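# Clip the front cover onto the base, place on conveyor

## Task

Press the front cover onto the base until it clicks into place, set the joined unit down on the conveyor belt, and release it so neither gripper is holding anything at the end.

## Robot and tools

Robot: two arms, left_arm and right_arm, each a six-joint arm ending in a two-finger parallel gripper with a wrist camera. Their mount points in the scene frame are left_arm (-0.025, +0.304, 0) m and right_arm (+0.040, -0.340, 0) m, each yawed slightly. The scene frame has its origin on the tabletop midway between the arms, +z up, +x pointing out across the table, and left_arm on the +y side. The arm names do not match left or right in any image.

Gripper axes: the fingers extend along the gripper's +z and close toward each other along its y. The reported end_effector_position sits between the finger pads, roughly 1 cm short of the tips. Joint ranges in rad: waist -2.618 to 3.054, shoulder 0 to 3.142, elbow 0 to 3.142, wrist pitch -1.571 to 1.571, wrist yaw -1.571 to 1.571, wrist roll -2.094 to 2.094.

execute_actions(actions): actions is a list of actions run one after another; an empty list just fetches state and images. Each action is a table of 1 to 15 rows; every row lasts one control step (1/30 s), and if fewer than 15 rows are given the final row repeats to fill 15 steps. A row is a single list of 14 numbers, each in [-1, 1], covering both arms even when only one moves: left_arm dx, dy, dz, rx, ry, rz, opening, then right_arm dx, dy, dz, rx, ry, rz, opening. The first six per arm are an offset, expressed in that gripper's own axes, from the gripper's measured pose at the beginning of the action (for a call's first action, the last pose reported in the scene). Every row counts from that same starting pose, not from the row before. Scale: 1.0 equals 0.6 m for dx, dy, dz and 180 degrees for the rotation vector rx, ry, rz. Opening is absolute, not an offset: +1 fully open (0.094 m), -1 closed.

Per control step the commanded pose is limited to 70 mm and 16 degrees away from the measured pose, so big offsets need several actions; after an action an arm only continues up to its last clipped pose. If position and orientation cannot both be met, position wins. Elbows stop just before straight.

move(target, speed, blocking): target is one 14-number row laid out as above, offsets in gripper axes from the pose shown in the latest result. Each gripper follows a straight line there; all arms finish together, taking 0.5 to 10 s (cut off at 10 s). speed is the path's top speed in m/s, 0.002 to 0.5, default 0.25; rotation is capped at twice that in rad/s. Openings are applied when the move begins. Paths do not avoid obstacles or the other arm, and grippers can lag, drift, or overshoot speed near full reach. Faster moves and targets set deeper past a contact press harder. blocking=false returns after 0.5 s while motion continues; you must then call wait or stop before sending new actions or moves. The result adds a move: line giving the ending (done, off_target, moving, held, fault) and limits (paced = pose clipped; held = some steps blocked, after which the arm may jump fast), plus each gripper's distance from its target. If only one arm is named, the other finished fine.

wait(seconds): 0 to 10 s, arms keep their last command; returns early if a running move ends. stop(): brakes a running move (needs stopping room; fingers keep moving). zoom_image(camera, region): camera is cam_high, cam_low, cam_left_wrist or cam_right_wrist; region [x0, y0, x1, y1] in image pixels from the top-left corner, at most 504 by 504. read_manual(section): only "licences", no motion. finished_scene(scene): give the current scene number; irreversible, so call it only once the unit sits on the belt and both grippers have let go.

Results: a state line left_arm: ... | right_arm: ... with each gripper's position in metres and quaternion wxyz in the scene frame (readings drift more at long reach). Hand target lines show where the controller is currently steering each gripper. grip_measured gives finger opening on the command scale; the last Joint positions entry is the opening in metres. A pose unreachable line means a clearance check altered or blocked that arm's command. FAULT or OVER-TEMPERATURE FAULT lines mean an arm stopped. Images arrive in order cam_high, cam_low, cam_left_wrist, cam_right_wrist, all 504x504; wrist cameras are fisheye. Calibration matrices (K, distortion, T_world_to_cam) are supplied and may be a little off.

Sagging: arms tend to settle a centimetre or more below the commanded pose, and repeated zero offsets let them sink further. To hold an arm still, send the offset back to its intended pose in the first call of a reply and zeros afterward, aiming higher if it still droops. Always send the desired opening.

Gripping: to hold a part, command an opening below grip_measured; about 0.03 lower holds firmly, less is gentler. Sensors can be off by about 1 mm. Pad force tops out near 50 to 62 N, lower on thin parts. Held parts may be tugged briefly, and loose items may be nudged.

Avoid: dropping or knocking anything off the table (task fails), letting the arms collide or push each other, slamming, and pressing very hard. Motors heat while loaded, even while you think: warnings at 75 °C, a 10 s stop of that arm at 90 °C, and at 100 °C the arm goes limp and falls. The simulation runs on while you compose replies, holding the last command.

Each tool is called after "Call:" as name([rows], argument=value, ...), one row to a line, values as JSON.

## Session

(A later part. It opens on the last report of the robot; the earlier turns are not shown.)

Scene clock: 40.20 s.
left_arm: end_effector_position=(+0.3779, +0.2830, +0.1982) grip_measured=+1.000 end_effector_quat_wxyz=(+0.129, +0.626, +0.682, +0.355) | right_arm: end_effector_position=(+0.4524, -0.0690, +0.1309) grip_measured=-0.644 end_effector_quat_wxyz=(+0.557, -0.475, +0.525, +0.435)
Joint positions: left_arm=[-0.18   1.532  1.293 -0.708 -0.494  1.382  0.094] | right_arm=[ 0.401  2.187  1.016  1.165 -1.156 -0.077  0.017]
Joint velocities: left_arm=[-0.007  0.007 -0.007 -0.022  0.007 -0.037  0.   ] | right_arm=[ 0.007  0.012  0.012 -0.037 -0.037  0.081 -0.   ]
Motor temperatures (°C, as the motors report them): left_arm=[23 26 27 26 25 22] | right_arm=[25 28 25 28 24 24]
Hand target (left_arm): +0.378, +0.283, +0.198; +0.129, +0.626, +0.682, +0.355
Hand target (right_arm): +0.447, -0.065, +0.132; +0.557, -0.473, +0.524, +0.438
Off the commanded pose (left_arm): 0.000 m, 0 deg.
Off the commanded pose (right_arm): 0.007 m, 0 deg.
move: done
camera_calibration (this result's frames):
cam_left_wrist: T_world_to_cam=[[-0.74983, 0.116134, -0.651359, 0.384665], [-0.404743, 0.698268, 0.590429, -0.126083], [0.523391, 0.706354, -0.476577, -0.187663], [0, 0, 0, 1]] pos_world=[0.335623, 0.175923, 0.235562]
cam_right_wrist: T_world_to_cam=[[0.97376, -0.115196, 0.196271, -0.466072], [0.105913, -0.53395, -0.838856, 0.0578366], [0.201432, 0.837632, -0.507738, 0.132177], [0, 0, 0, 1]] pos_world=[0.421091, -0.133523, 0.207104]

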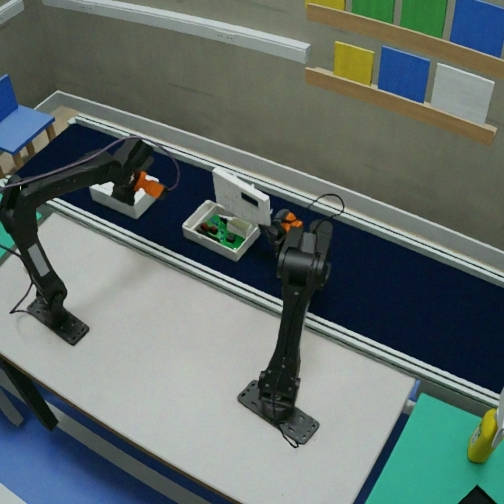

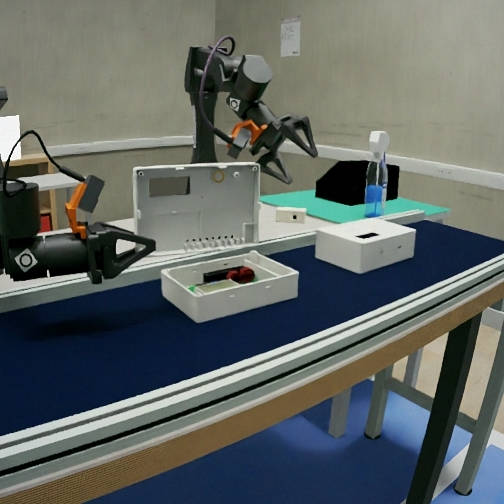

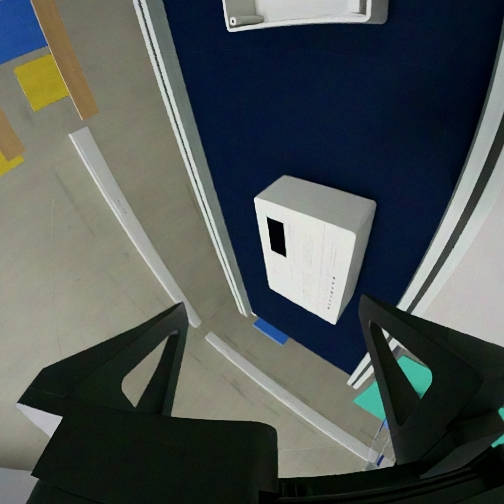

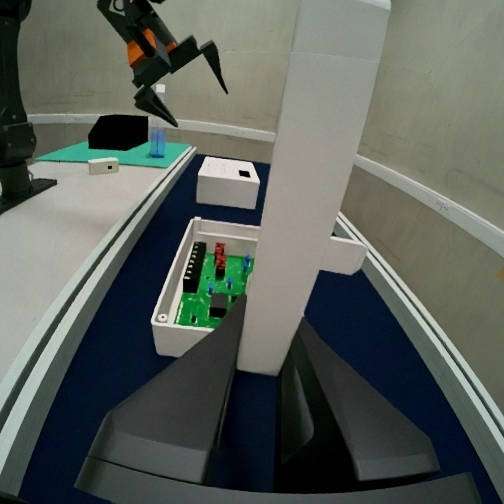

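Call:
move(target=[0,0,0,0,0,0,1, 0.006,0.095,0.077,-0.0375,0.0342,0.522,-0.8], speed=0.4)

Scene clock: 43.87 s.
left_arm: end_effector_position=(+0.3779, +0.2830, +0.1982) grip_measured=+1.000 end_effector_quat_wxyz=(+0.129, +0.626, +0.682, +0.355) | right_arm: end_effector_position=(+0.4121, -0.0172, +0.1254) grip_measured=-0.643 end_effector_quat_wxyz=(+0.012, +0.024, +0.709, +0.705)
Joint positions: left_arm=[-0.18   1.532  1.293 -0.708 -0.494  1.382  0.094] | right_arm=[ 0.536  2.194  1.003  1.176 -1.143  1.574  0.017]
Joint velocities: left_arm=[-0.007 -0.017 -0.007 -0.022  0.007  0.022  0.   ] | right_arm=[ 0.007  0.007 -0.012  0.037 -0.022  0.007 -0.001]
Motor temperatures (°C, as the motors report them): left_arm=[23 26 27 26 25 22] | right_arm=[25 28 25 28 24 24]
Hand target (left_arm): +0.378, +0.283, +0.198; +0.129, +0.626, +0.682, +0.355
Hand target (right_arm): +0.404, -0.014, +0.124; +0.010, +0.011, +0.707, +0.707
Off the commanded pose (left_arm): 0.000 m, 0 deg.
Off the commanded pose (right_arm): 0.009 m, 2 deg.
move: done
camera_calibration (this result's frames):
cam_left_wrist: T_world_to_cam=[[-0.74983, 0.116134, -0.651359, 0.384665], [-0.404743, 0.698268, 0.590429, -0.126083], [0.523391, 0.706354, -0.476577, -0.187663], [0, 0, 0, 1]] pos_world=[0.335623, 0.175923, 0.235562]
cam_right_wrist: T_world_to_cam=[[0.110554, 0.0411209, -0.993019, 0.0877074], [-0.878651, -0.46291, -0.11699, 0.401548], [-0.46449, 0.885451, -0.0150457, 0.307517], [0, 0, 0, 1]] pos_world=[0.485962, -0.0900171, 0.138699]

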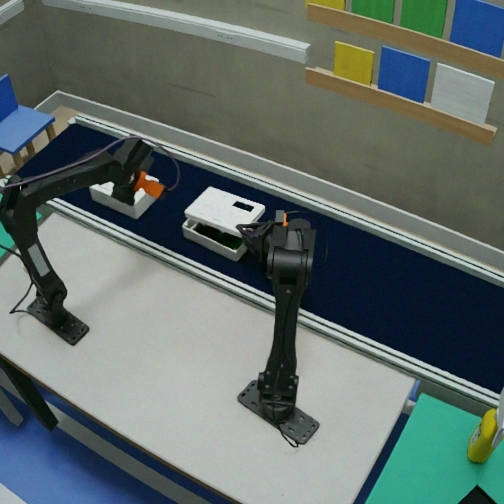

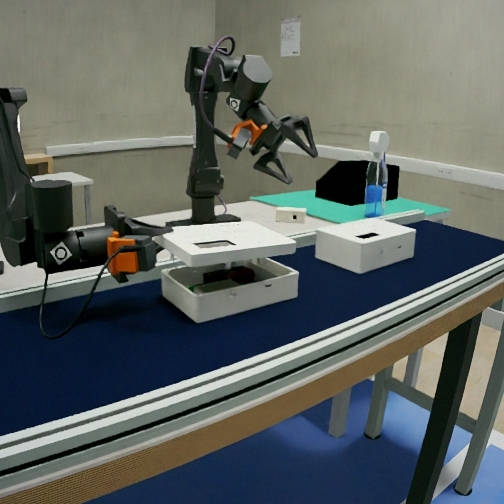

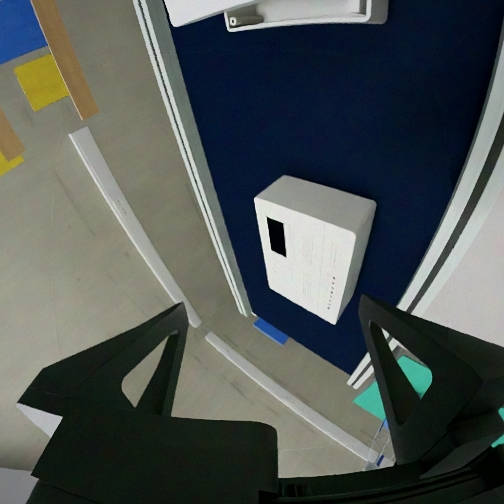

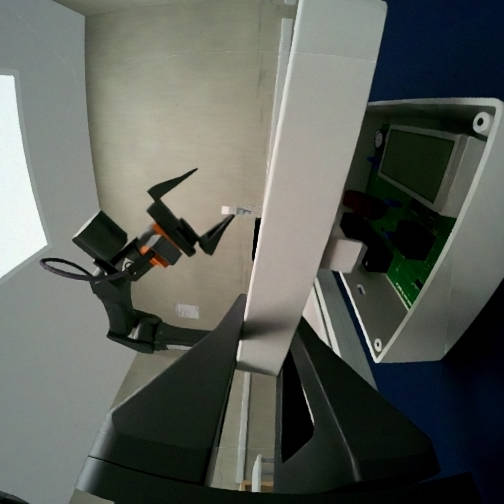

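Call:
move(target=[-0.313,0.114,-0.066,0.137,-0.0285,-0.4925,1, 0.023,-0.05,0.007,0,0,0,-0.8], speed=0.3)

Scene clock: 47.93 s.
left_arm: end_effector_position=(+0.4427, +0.0936, +0.2154) grip_measured=+1.000 end_effector_quat_wxyz=(+0.246, -0.001, +0.969, +0.004) | right_arm: end_effector_position=(+0.4032, -0.0155, +0.0983) grip_measured=-0.643 end_effector_quat_wxyz=(+0.007, +0.030, +0.711, +0.703)
Joint positions: left_arm=[-0.422  2.22   2.417 -1.329 -0.24  -0.454  0.094] | right_arm=[ 0.549  2.263  0.968  1.268 -1.129  1.578  0.017]
Joint velocities: left_arm=[ 0.002 -0.007  0.027 -0.037  0.007 -0.051  0.   ] | right_arm=[-0.007 -0.017 -0.032 -0.022  0.007 -0.007 -0.001]
Motor temperatures (°C, as the motors report them): left_arm=[23 26 27 26 25 22] | right_arm=[25 28 25 29 24 24]
Hand target (left_arm): +0.440, +0.089, +0.215; +0.240, -0.001, +0.971, +0.000
Hand target (right_arm): +0.397, -0.013, +0.096; +0.011, +0.024, +0.709, +0.704
Off the commanded pose (left_arm): 0.007 m, 1 deg.
Off the commanded pose (right_arm): 0.007 m, 1 deg.
move: done
camera_calibration (this result's frames):
cam_left_wrist: T_world_to_cam=[[-0.0423525, -0.996312, -0.0746274, 0.133091], [-0.998509, 0.0447828, -0.0311985, 0.480156], [0.0344254, 0.0731948, -0.996723, 0.308168], [0, 0, 0, 1]] pos_world=[0.474468, 0.088541, 0.332071]
cam_right_wrist: T_world_to_cam=[[0.0956755, 0.0363724, -0.994748, 0.0678222], [-0.880836, -0.462385, -0.101626, 0.390754], [-0.463653, 0.885933, -0.0122007, 0.300837], [0, 0, 0, 1]] pos_world=[0.477185, -0.0883101, 0.110847]

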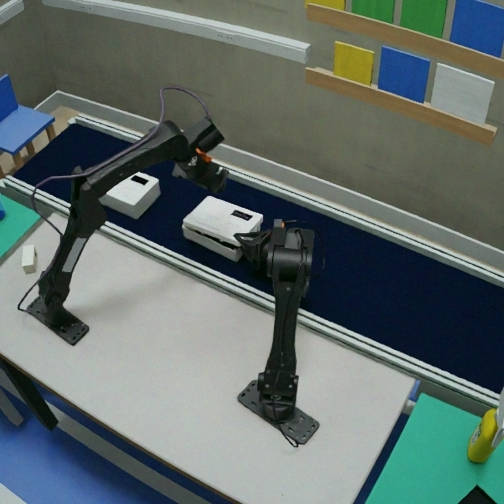

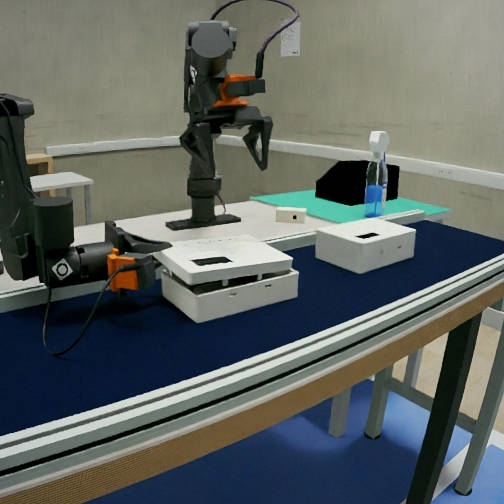

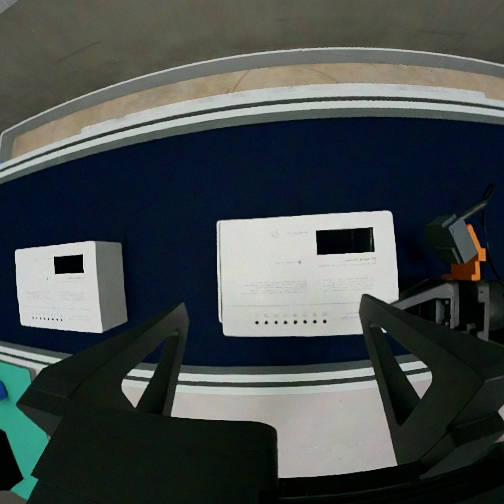

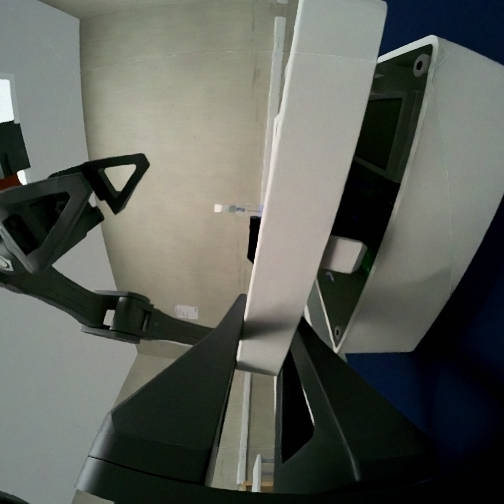

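Call:
zoom_image(camera="cam_low", region=[130, 220, 320, 330])

Call:
zoom_image(camera="cam_left_wrist", region=[190, 190, 430, 350])

Call:
zoom_image(camera="cam_high", region=[170, 180, 290, 270])

Region (130, 220, 320, 330) of cam_low's 504x504 image, scaled by 2.653, with more detail than that image has; it fills the top 292 rows of this view, and the rest is white.

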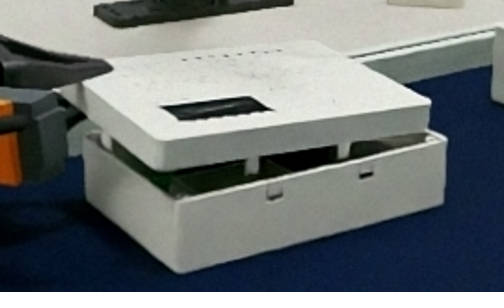

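Region (190, 190, 430, 350) of cam_left_wrist's 504x504 image, scaled by 2.100, with more detail than that image has.

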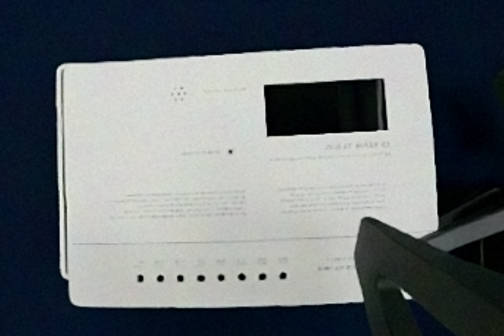

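Region (170, 180, 290, 270) of cam_high's 504x504 image, scaled by 4.200, with more detail than that image has; it fills the top 378 rows of this view, and the rest is white.

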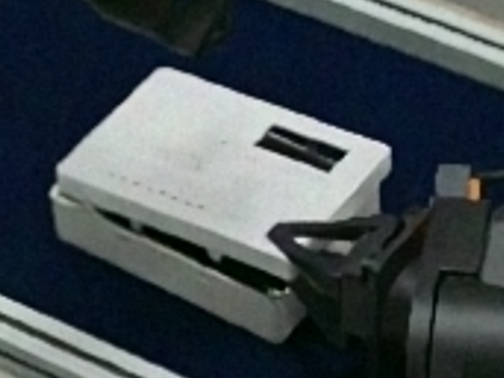

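Call:
move(target=[0,0,0,0,0,0,1, -0.007,0,0.025,-0.017,0,-0.015,-0.8], speed=0.04)

Call:
zoom_image(camera="cam_low", region=[130, 220, 320, 330])

Call:
zoom_image(camera="cam_high", region=[170, 180, 290, 270])

Scene clock: 49.77 s.
left_arm: end_effector_position=(+0.4419, +0.0939, +0.2148) grip_measured=+1.000 end_effector_quat_wxyz=(+0.244, -0.002, +0.970, +0.004) | right_arm: end_effector_position=(+0.4031, -0.0078, +0.0877) grip_measured=-0.643 end_effector_quat_wxyz=(+0.006, +0.032, +0.701, +0.712)
Joint positions: left_arm=[-0.422  2.221  2.418 -1.334 -0.24  -0.457  0.094] | right_arm=[ 0.568  2.338  0.988  1.381 -1.108  1.637  0.017]
Joint velocities: left_arm=[ 0.007 -0.007 -0.017 -0.022  0.007  0.007  0.   ] | right_arm=[-0.017 -0.002  0.007  0.037 -0.066  0.081  0.001]
Motor temperatures (°C, as the motors report them): left_arm=[23 26 27 26 25 22] | right_arm=[25 28 25 29 24 24]
Hand target (left_arm): +0.443, +0.094, +0.215; +0.245, -0.001, +0.969, +0.004
Hand target (right_arm): +0.407, -0.001, +0.098; +0.024, +0.013, +0.692, +0.721
Off the commanded pose (left_arm): 0.001 m, 0 deg.
Off the commanded pose (right_arm): 0.014 m, 3 deg.
move: off_target (right_arm)
camera_calibration (this result's frames):
cam_left_wrist: T_world_to_cam=[[-0.0404813, -0.996354, -0.075106, 0.132643], [-0.998726, 0.0426151, -0.0270277, 0.478756], [0.0301298, 0.0739162, -0.996809, 0.309413], [0, 0, 0, 1]] pos_world=[0.474193, 0.0888865, 0.331328]
cam_right_wrist: T_world_to_cam=[[0.0915437, 0.0623515, -0.993847, 0.0587693], [-0.882133, -0.457978, -0.109986, 0.394458], [-0.462018, 0.886774, 0.0130774, 0.291067], [0, 0, 0, 1]] pos_world=[0.477063, -0.081122, 0.0979863]

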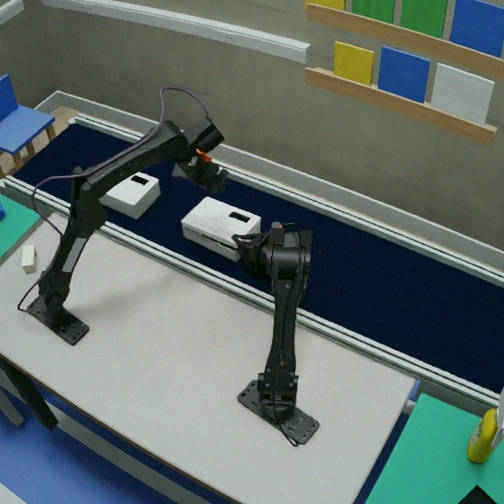

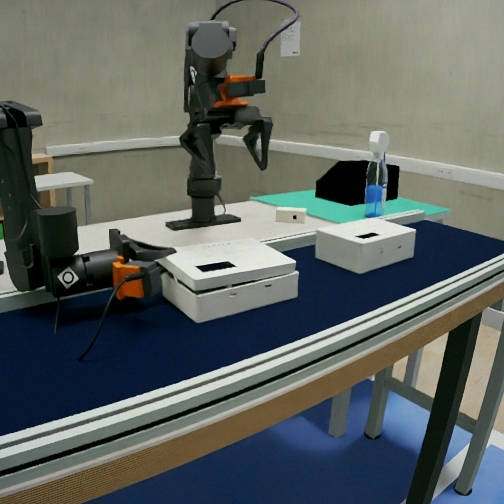

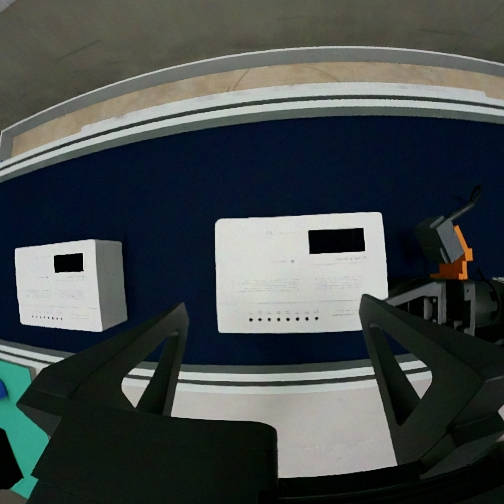

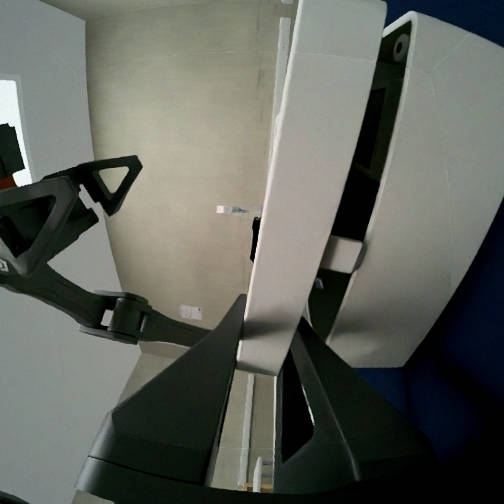

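Region (130, 220, 320, 330) of cam_low's 504x504 image, scaled by 2.653, with more detail than that image has; it fills the top 292 rows of this view, and the rest is white.

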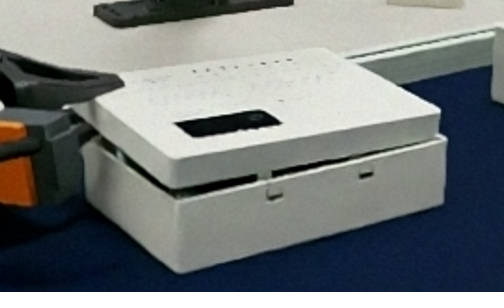

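Region (170, 180, 290, 270) of cam_high's 504x504 image, scaled by 4.200, with more detail than that image has; it fills the top 378 rows of this view, and the rest is white.

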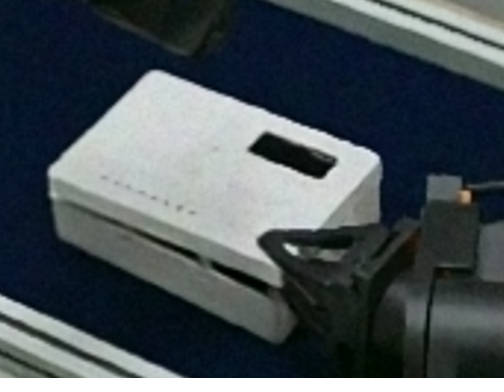

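Call:
move(target=[0,0,0,0,0,0,1, 0,0.018,0,0,0,-0.015,-0.8], speed=0.04)

Call:
move(target=[0,0,0,0,0,0,1, -0.013,0.003,0.016,0,0,0,-0.8], speed=0.04)

Call:
zoom_image(camera="cam_low", region=[130, 220, 320, 330])

Call:
zoom_image(camera="cam_high", region=[170, 180, 290, 270])

Scene clock: 50.83 s.
left_arm: end_effector_position=(+0.4419, +0.0939, +0.2148) grip_measured=+1.000 end_effector_quat_wxyz=(+0.244, -0.002, +0.970, +0.004) | right_arm: end_effector_position=(+0.4036, -0.0076, +0.0883) grip_measured=-0.643 end_effector_quat_wxyz=(+0.008, +0.030, +0.704, +0.709)
Joint positions: left_arm=[-0.422  2.221  2.418 -1.334 -0.24  -0.457  0.094] | right_arm=[ 0.568  2.326  0.988  1.35  -1.108  1.615  0.017]
Joint velocities: left_arm=[-0.002 -0.002 -0.017 -0.051 -0.022 -0.007  0.   ] | right_arm=[-0.007  0.002 -0.017  0.007  0.007  0.051 -0.   ]
Motor temperatures (°C, as the motors report them): left_arm=[23 26 27 26 25 22] | right_arm=[25 28 25 29 24 24]
Hand target (left_arm): +0.442, +0.094, +0.215; +0.244, -0.002, +0.970, +0.004
Hand target (right_arm): +0.404, -0.008, +0.098; +0.022, +0.015, +0.702, +0.712
Off the commanded pose (left_arm): 0.000 m, 0 deg.
Off the commanded pose (right_arm): 0.010 m, 2 deg.
move: done
camera_calibration (this result's frames):
cam_left_wrist: T_world_to_cam=[[-0.0404813, -0.996354, -0.075106, 0.132643], [-0.998726, 0.0426151, -0.0270277, 0.478756], [0.0301298, 0.0739162, -0.996809, 0.309413], [0, 0, 0, 1]] pos_world=[0.474193, 0.0888865, 0.331328]
cam_right_wrist: T_world_to_cam=[[0.0961386, 0.053585, -0.993925, 0.0574334], [-0.881905, -0.45841, -0.110017, 0.394953], [-0.46152, 0.887124, 0.00318595, 0.291802], [0, 0, 0, 1]] pos_world=[0.477462, -0.0808916, 0.0996064]

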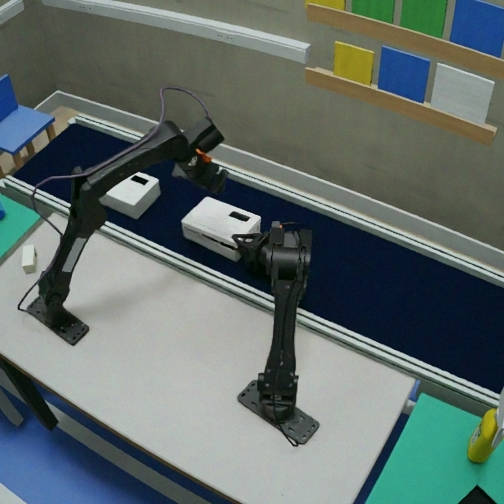

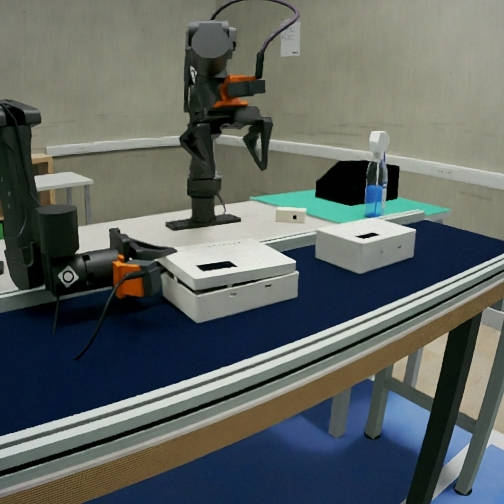

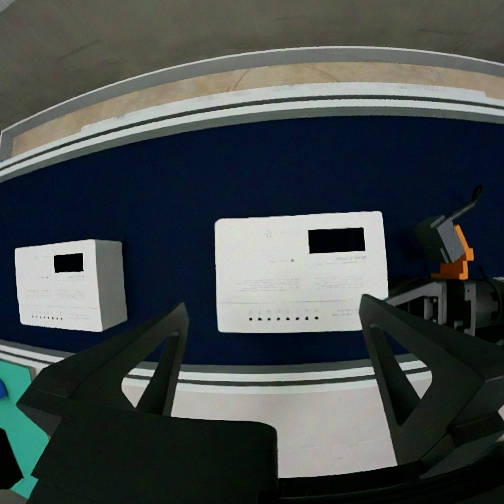

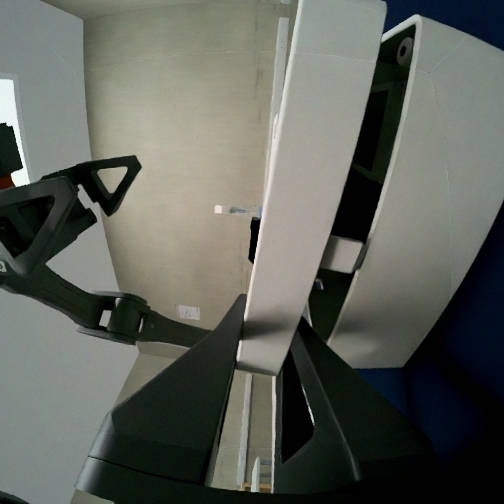

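Scene clock: 51.53 s.
left_arm: end_effector_position=(+0.4419, +0.0939, +0.2148) grip_measured=+1.000 end_effector_quat_wxyz=(+0.244, -0.002, +0.970, +0.004) | right_arm: end_effector_position=(+0.4075, -0.0060, +0.0892) grip_measured=-0.643 end_effector_quat_wxyz=(+0.005, +0.033, +0.706, +0.708)
Joint positions: left_arm=[-0.422  2.221  2.418 -1.334 -0.24  -0.457  0.094] | right_arm=[ 0.568  2.326  1.007  1.323 -1.108  1.616  0.017]
Joint velocities: left_arm=[-0.002 -0.002 -0.007 -0.051 -0.037 -0.037  0.   ] | right_arm=[ 0.022  0.007  0.007  0.007  0.022  0.051 -0.   ]
Motor temperatures (°C, as the motors report them): left_arm=[23 27 27 26 25 22] | right_arm=[25 28 25 30 24 24]
Hand target (left_arm): +0.442, +0.094, +0.215; +0.244, -0.002, +0.970, +0.004
Hand target (right_arm): +0.411, +0.001, +0.090; +0.008, +0.031, +0.704, +0.709
Off the commanded pose (left_arm): 0.000 m, 0 deg.
Off the commanded pose (right_arm): 0.009 m, 1 deg.
move: done
camera_calibration (this result's frames):
cam_left_wrist: T_world_to_cam=[[-0.0404813, -0.996354, -0.075106, 0.132643], [-0.998726, 0.0426151, -0.0270277, 0.478756], [0.0301298, 0.0739162, -0.996809, 0.309413], [0, 0, 0, 1]] pos_world=[0.474193, 0.0888865, 0.331328]
cam_right_wrist: T_world_to_cam=[[0.0877234, 0.050308, -0.994874, 0.0613935], [-0.882797, -0.45876, -0.101039, 0.398765], [-0.461492, 0.887135, 0.00416769, 0.291996], [0, 0, 0, 1]] pos_world=[0.481396, -0.0791906, 0.100153]

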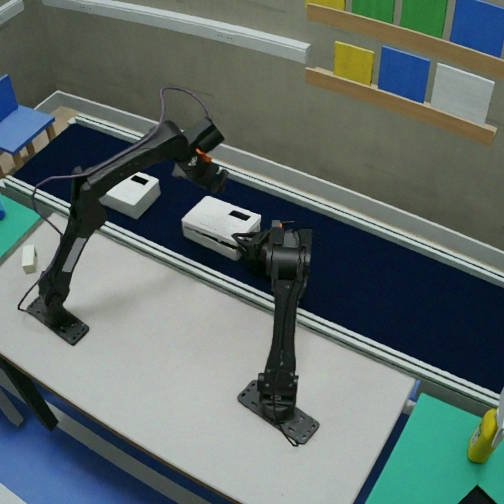

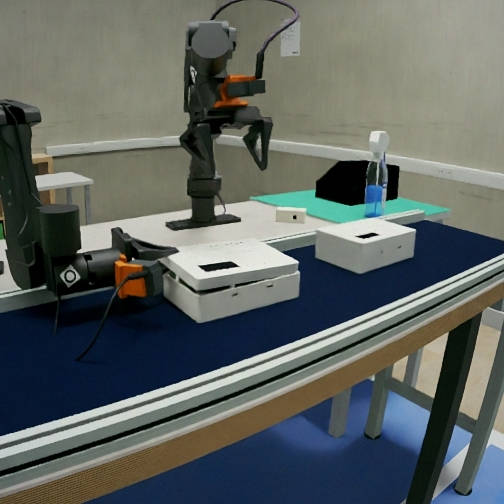

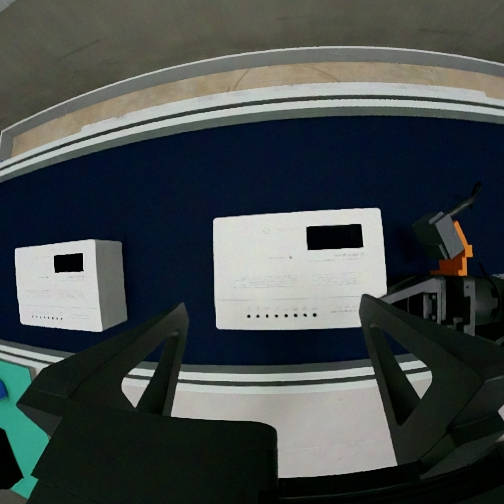

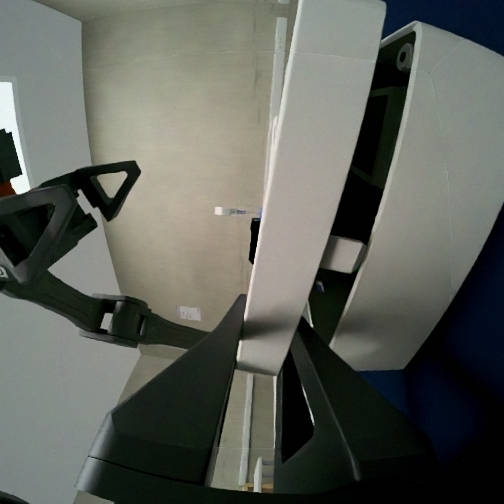

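Region (130, 220, 320, 330) of cam_low's 504x504 image, scaled by 2.653, with more detail than that image has; it fills the top 292 rows of this view, and the rest is white.

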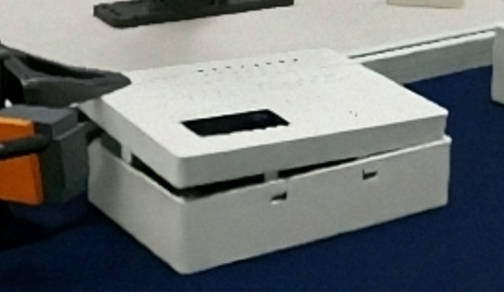

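Region (170, 180, 290, 270) of cam_high's 504x504 image, scaled by 4.200, with more detail than that image has; it fills the top 378 rows of this view, and the rest is white.

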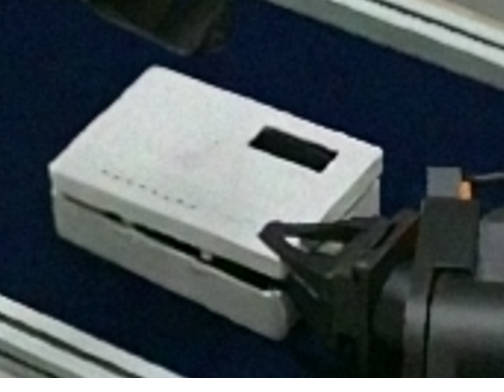

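Call:
move(target=[0,0,0,0,0,0,1, 0,0.04,0,-0.02,0,-0.03,-0.8], speed=0.05)

Call:
zoom_image(camera="cam_low", region=[130, 220, 320, 330])

Call:
zoom_image(camera="cam_high", region=[170, 180, 290, 270])

Scene clock: 53.30 s.
left_arm: end_effector_position=(+0.4419, +0.0939, +0.2148) grip_measured=+1.000 end_effector_quat_wxyz=(+0.244, -0.002, +0.970, +0.004) | right_arm: end_effector_position=(+0.4068, -0.0062, +0.1024) grip_measured=-0.644 end_effector_quat_wxyz=(+0.020, +0.016, +0.692, +0.721)
Joint positions: left_arm=[-0.422  2.221  2.418 -1.334 -0.24  -0.457  0.094] | right_arm=[ 0.568  2.326  1.007  1.412 -1.108  1.649  0.017]
Joint velocities: left_arm=[-0.002 -0.002  0.002 -0.007 -0.037 -0.037  0.   ] | right_arm=[ 0.002 -0.007  0.002  0.037 -0.037  0.037  0.001]
Motor temperatures (°C, as the motors report them): left_arm=[23 27 27 26 25 22] | right_arm=[25 28 25 30 24 24]
Hand target (left_arm): +0.442, +0.094, +0.215; +0.244, -0.002, +0.970, +0.004
Hand target (right_arm): +0.408, -0.006, +0.113; +0.039, +0.001, +0.684, +0.729
Off the commanded pose (left_arm): 0.000 m, 0 deg.
Off the commanded pose (right_arm): 0.011 m, 3 deg.
move: off_target (right_arm)
camera_calibration (this result's frames):
cam_left_wrist: T_world_to_cam=[[-0.0404813, -0.996354, -0.075106, 0.132643], [-0.998726, 0.0426151, -0.0270277, 0.478756], [0.0301298, 0.0739162, -0.996809, 0.309413], [0, 0, 0, 1]] pos_world=[0.474193, 0.0888865, 0.331328]
cam_right_wrist: T_world_to_cam=[[0.134581, 0.0869204, -0.987083, 0.0549523], [-0.87612, -0.454939, -0.159513, 0.402717], [-0.462927, 0.886271, 0.0149265, 0.291339], [0, 0, 0, 1]] pos_world=[0.480301, -0.0797701, 0.114132]

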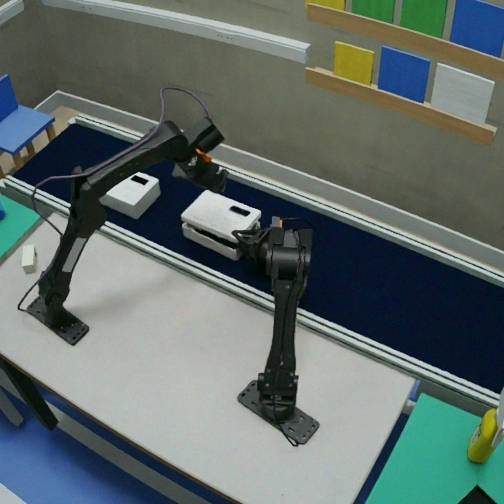

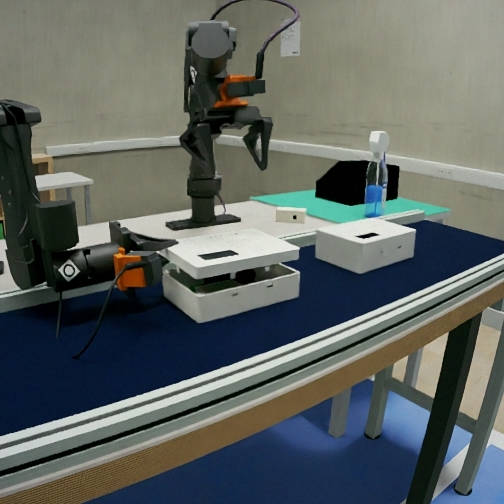

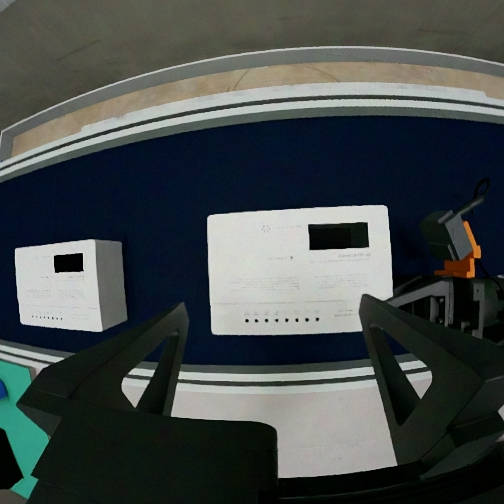

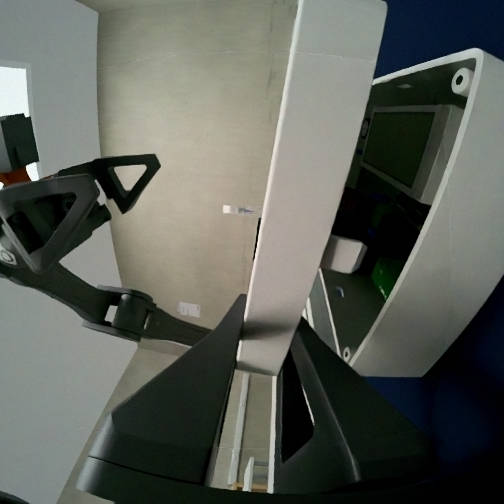

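Region (130, 220, 320, 330) of cam_low's 504x504 image, scaled by 2.653, with more detail than that image has; it fills the top 292 rows of this view, and the rest is white.

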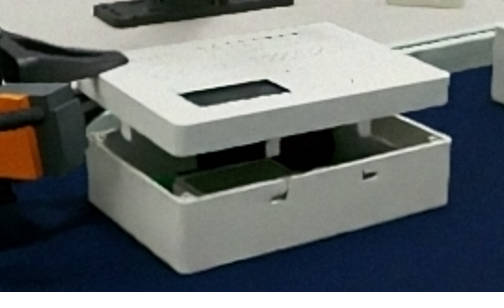

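Region (170, 180, 290, 270) of cam_high's 504x504 image, scaled by 4.200, with more detail than that image has; it fills the top 378 rows of this view, and the rest is white.

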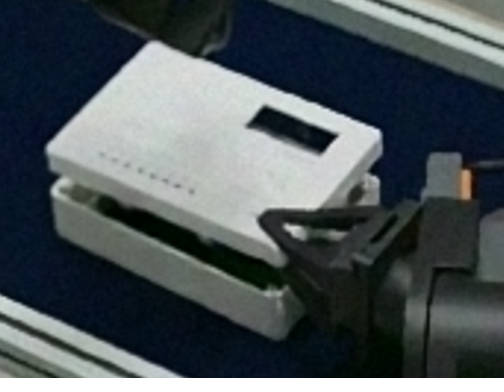

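Call:
move(target=[0,0,0,0,0,0,1, -0.013,0.003,0.016,0,0,0,-0.8], speed=0.04)

Call:
zoom_image(camera="cam_low", region=[130, 220, 320, 330])

Call:
zoom_image(camera="cam_high", region=[170, 180, 290, 270])

Scene clock: 54.57 s.
left_arm: end_effector_position=(+0.4419, +0.0939, +0.2148) grip_measured=+1.000 end_effector_quat_wxyz=(+0.244, -0.002, +0.970, +0.004) | right_arm: end_effector_position=(+0.4109, -0.0046, +0.0980) grip_measured=-0.644 end_effector_quat_wxyz=(+0.009, +0.029, +0.697, +0.716)
Joint positions: left_arm=[-0.422  2.221  2.418 -1.334 -0.24  -0.457  0.094] | right_arm=[ 0.568  2.331  1.025  1.365 -1.107  1.651  0.017]
Joint velocities: left_arm=[-0.007  0.002 -0.002 -0.037  0.066 -0.066  0.   ] | right_arm=[-0.007 -0.002  0.002 -0.007 -0.022  0.007 -0.001]
Motor temperatures (°C, as the motors report them): left_arm=[23 27 27 26 25 22] | right_arm=[25 28 25 30 24 24]
Hand target (left_arm): +0.442, +0.094, +0.215; +0.244, -0.002, +0.970, +0.004
Hand target (right_arm): +0.415, +0.003, +0.105; +0.020, +0.016, +0.692, +0.721
Off the commanded pose (left_arm): 0.000 m, 0 deg.
Off the commanded pose (right_arm): 0.011 m, 2 deg.
move: off_target (right_arm)
camera_calibration (this result's frames):
cam_left_wrist: T_world_to_cam=[[-0.0404813, -0.996354, -0.075106, 0.132643], [-0.998726, 0.0426151, -0.0270277, 0.478756], [0.0301298, 0.0739162, -0.996809, 0.309413], [0, 0, 0, 1]] pos_world=[0.474193, 0.0888865, 0.331328]
cam_right_wrist: T_world_to_cam=[[0.10154, 0.0736333, -0.992103, 0.0639262], [-0.88135, -0.45589, -0.124041, 0.404994], [-0.461423, 0.886985, 0.0186056, 0.290837], [0, 0, 0, 1]] pos_world=[0.48465, -0.0780427, 0.108246]

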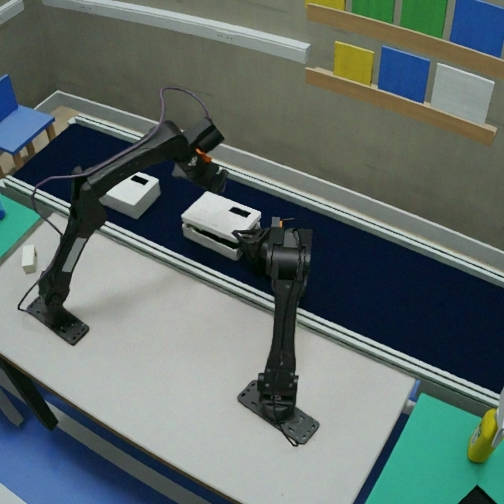

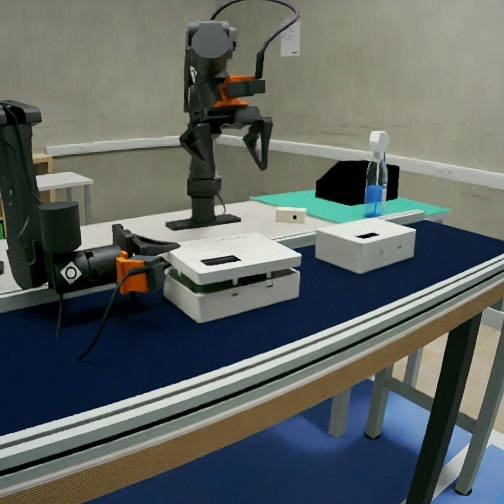

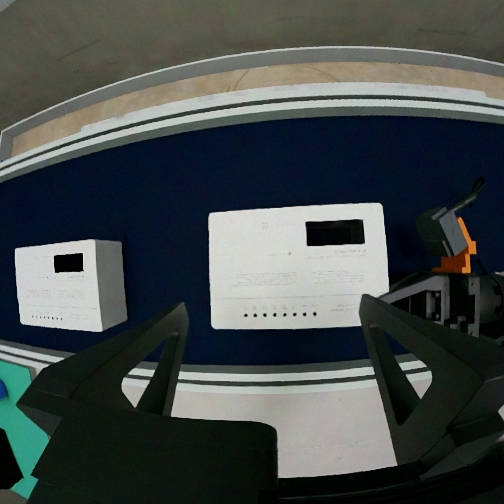

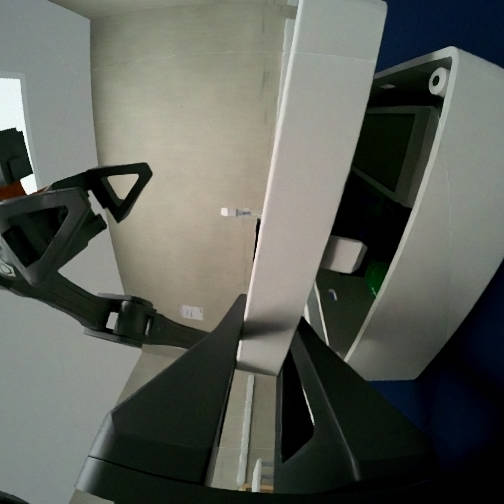

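Region (130, 220, 320, 330) of cam_low's 504x504 image, scaled by 2.653, with more detail than that image has; it fills the top 292 rows of this view, and the rest is white.

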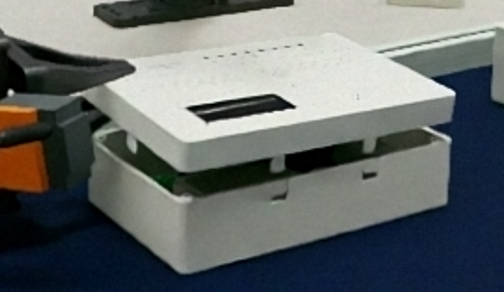

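Region (170, 180, 290, 270) of cam_high's 504x504 image, scaled by 4.200, with more detail than that image has; it fills the top 378 rows of this view, and the rest is white.

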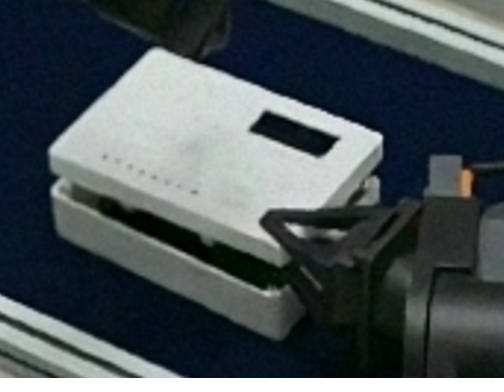

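Call:
move(target=[0,0,0,0,0,0,1, 0,-0.03,0,-0.012,0,-0.02,-0.8], speed=0.03)

Call:
zoom_image(camera="cam_low", region=[130, 220, 320, 330])

Call:
zoom_image(camera="cam_high", region=[170, 180, 290, 270])

Scene clock: 56.23 s.
left_arm: end_effector_position=(+0.4419, +0.0939, +0.2148) grip_measured=+1.000 end_effector_quat_wxyz=(+0.244, -0.002, +0.970, +0.004) | right_arm: end_effector_position=(+0.4071, -0.0060, +0.0854) grip_measured=-0.644 end_effector_quat_wxyz=(+0.024, +0.011, +0.688, +0.725)
Joint positions: left_arm=[-0.422  2.221  2.418 -1.334 -0.24  -0.457  0.094] | right_arm=[ 0.568  2.403  1.025  1.499 -1.109  1.661  0.017]
Joint velocities: left_arm=[ 0.002 -0.007 -0.007  0.037 -0.007 -0.037  0.   ] | right_arm=[ 0.002  0.002  0.012  0.007 -0.022  0.095  0.   ]
Motor temperatures (°C, as the motors report them): left_arm=[23 27 27 26 25 22] | right_arm=[25 28 25 30 24 24]
Hand target (left_arm): +0.442, +0.094, +0.215; +0.244, -0.002, +0.970, +0.004
Hand target (right_arm): +0.410, -0.004, +0.080; +0.032, +0.007, +0.685, +0.728
Off the commanded pose (left_arm): 0.000 m, 0 deg.
Off the commanded pose (right_arm): 0.007 m, 1 deg.
move: done
camera_calibration (this result's frames):
cam_left_wrist: T_world_to_cam=[[-0.0404813, -0.996354, -0.075106, 0.132643], [-0.998726, 0.0426151, -0.0270277, 0.478756], [0.0301298, 0.0739162, -0.996809, 0.309413], [0, 0, 0, 1]] pos_world=[0.474193, 0.0888865, 0.331328]
cam_right_wrist: T_world_to_cam=[[0.148028, 0.0985543, -0.98406, 0.0324383], [-0.873026, -0.45448, -0.176842, 0.400524], [-0.464665, 0.885288, 0.0187647, 0.291897], [0, 0, 0, 1]] pos_world=[0.480501, -0.0795797, 0.0972733]

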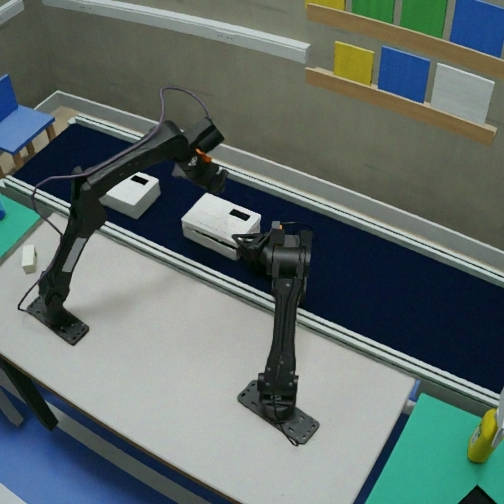

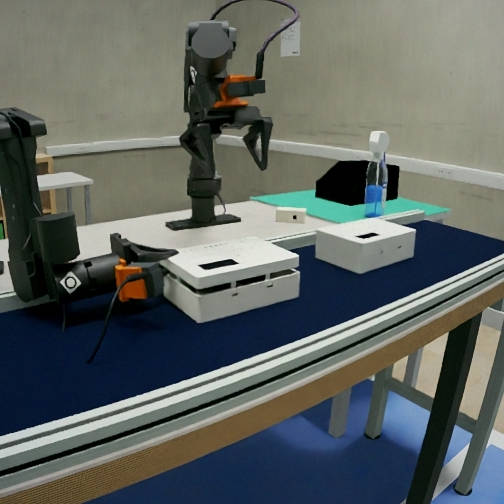

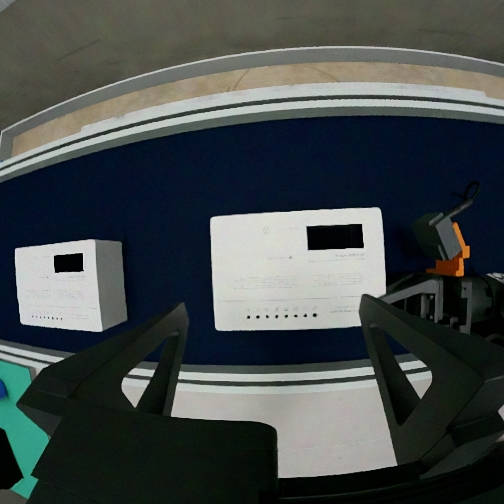

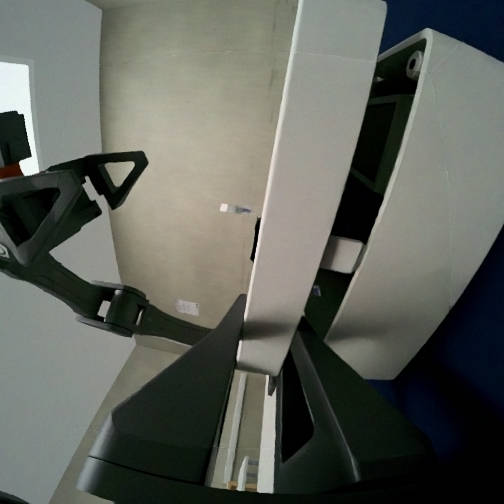

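Region (130, 220, 320, 330) of cam_low's 504x504 image, scaled by 2.653, with more detail than that image has; it fills the top 292 rows of this view, and the rest is white.

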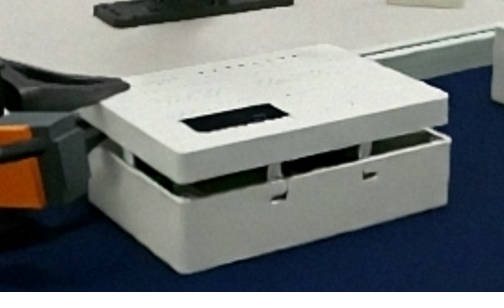

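Region (170, 180, 290, 270) of cam_high's 504x504 image, scaled by 4.200, with more detail than that image has; it fills the top 378 rows of this view, and the rest is white.

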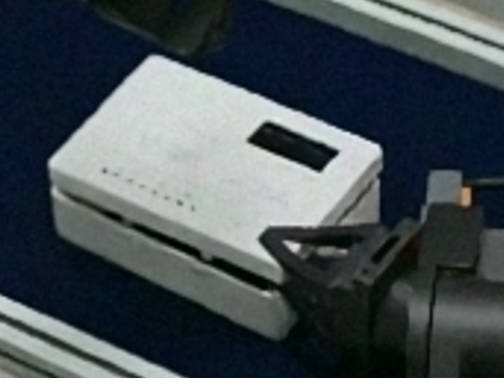

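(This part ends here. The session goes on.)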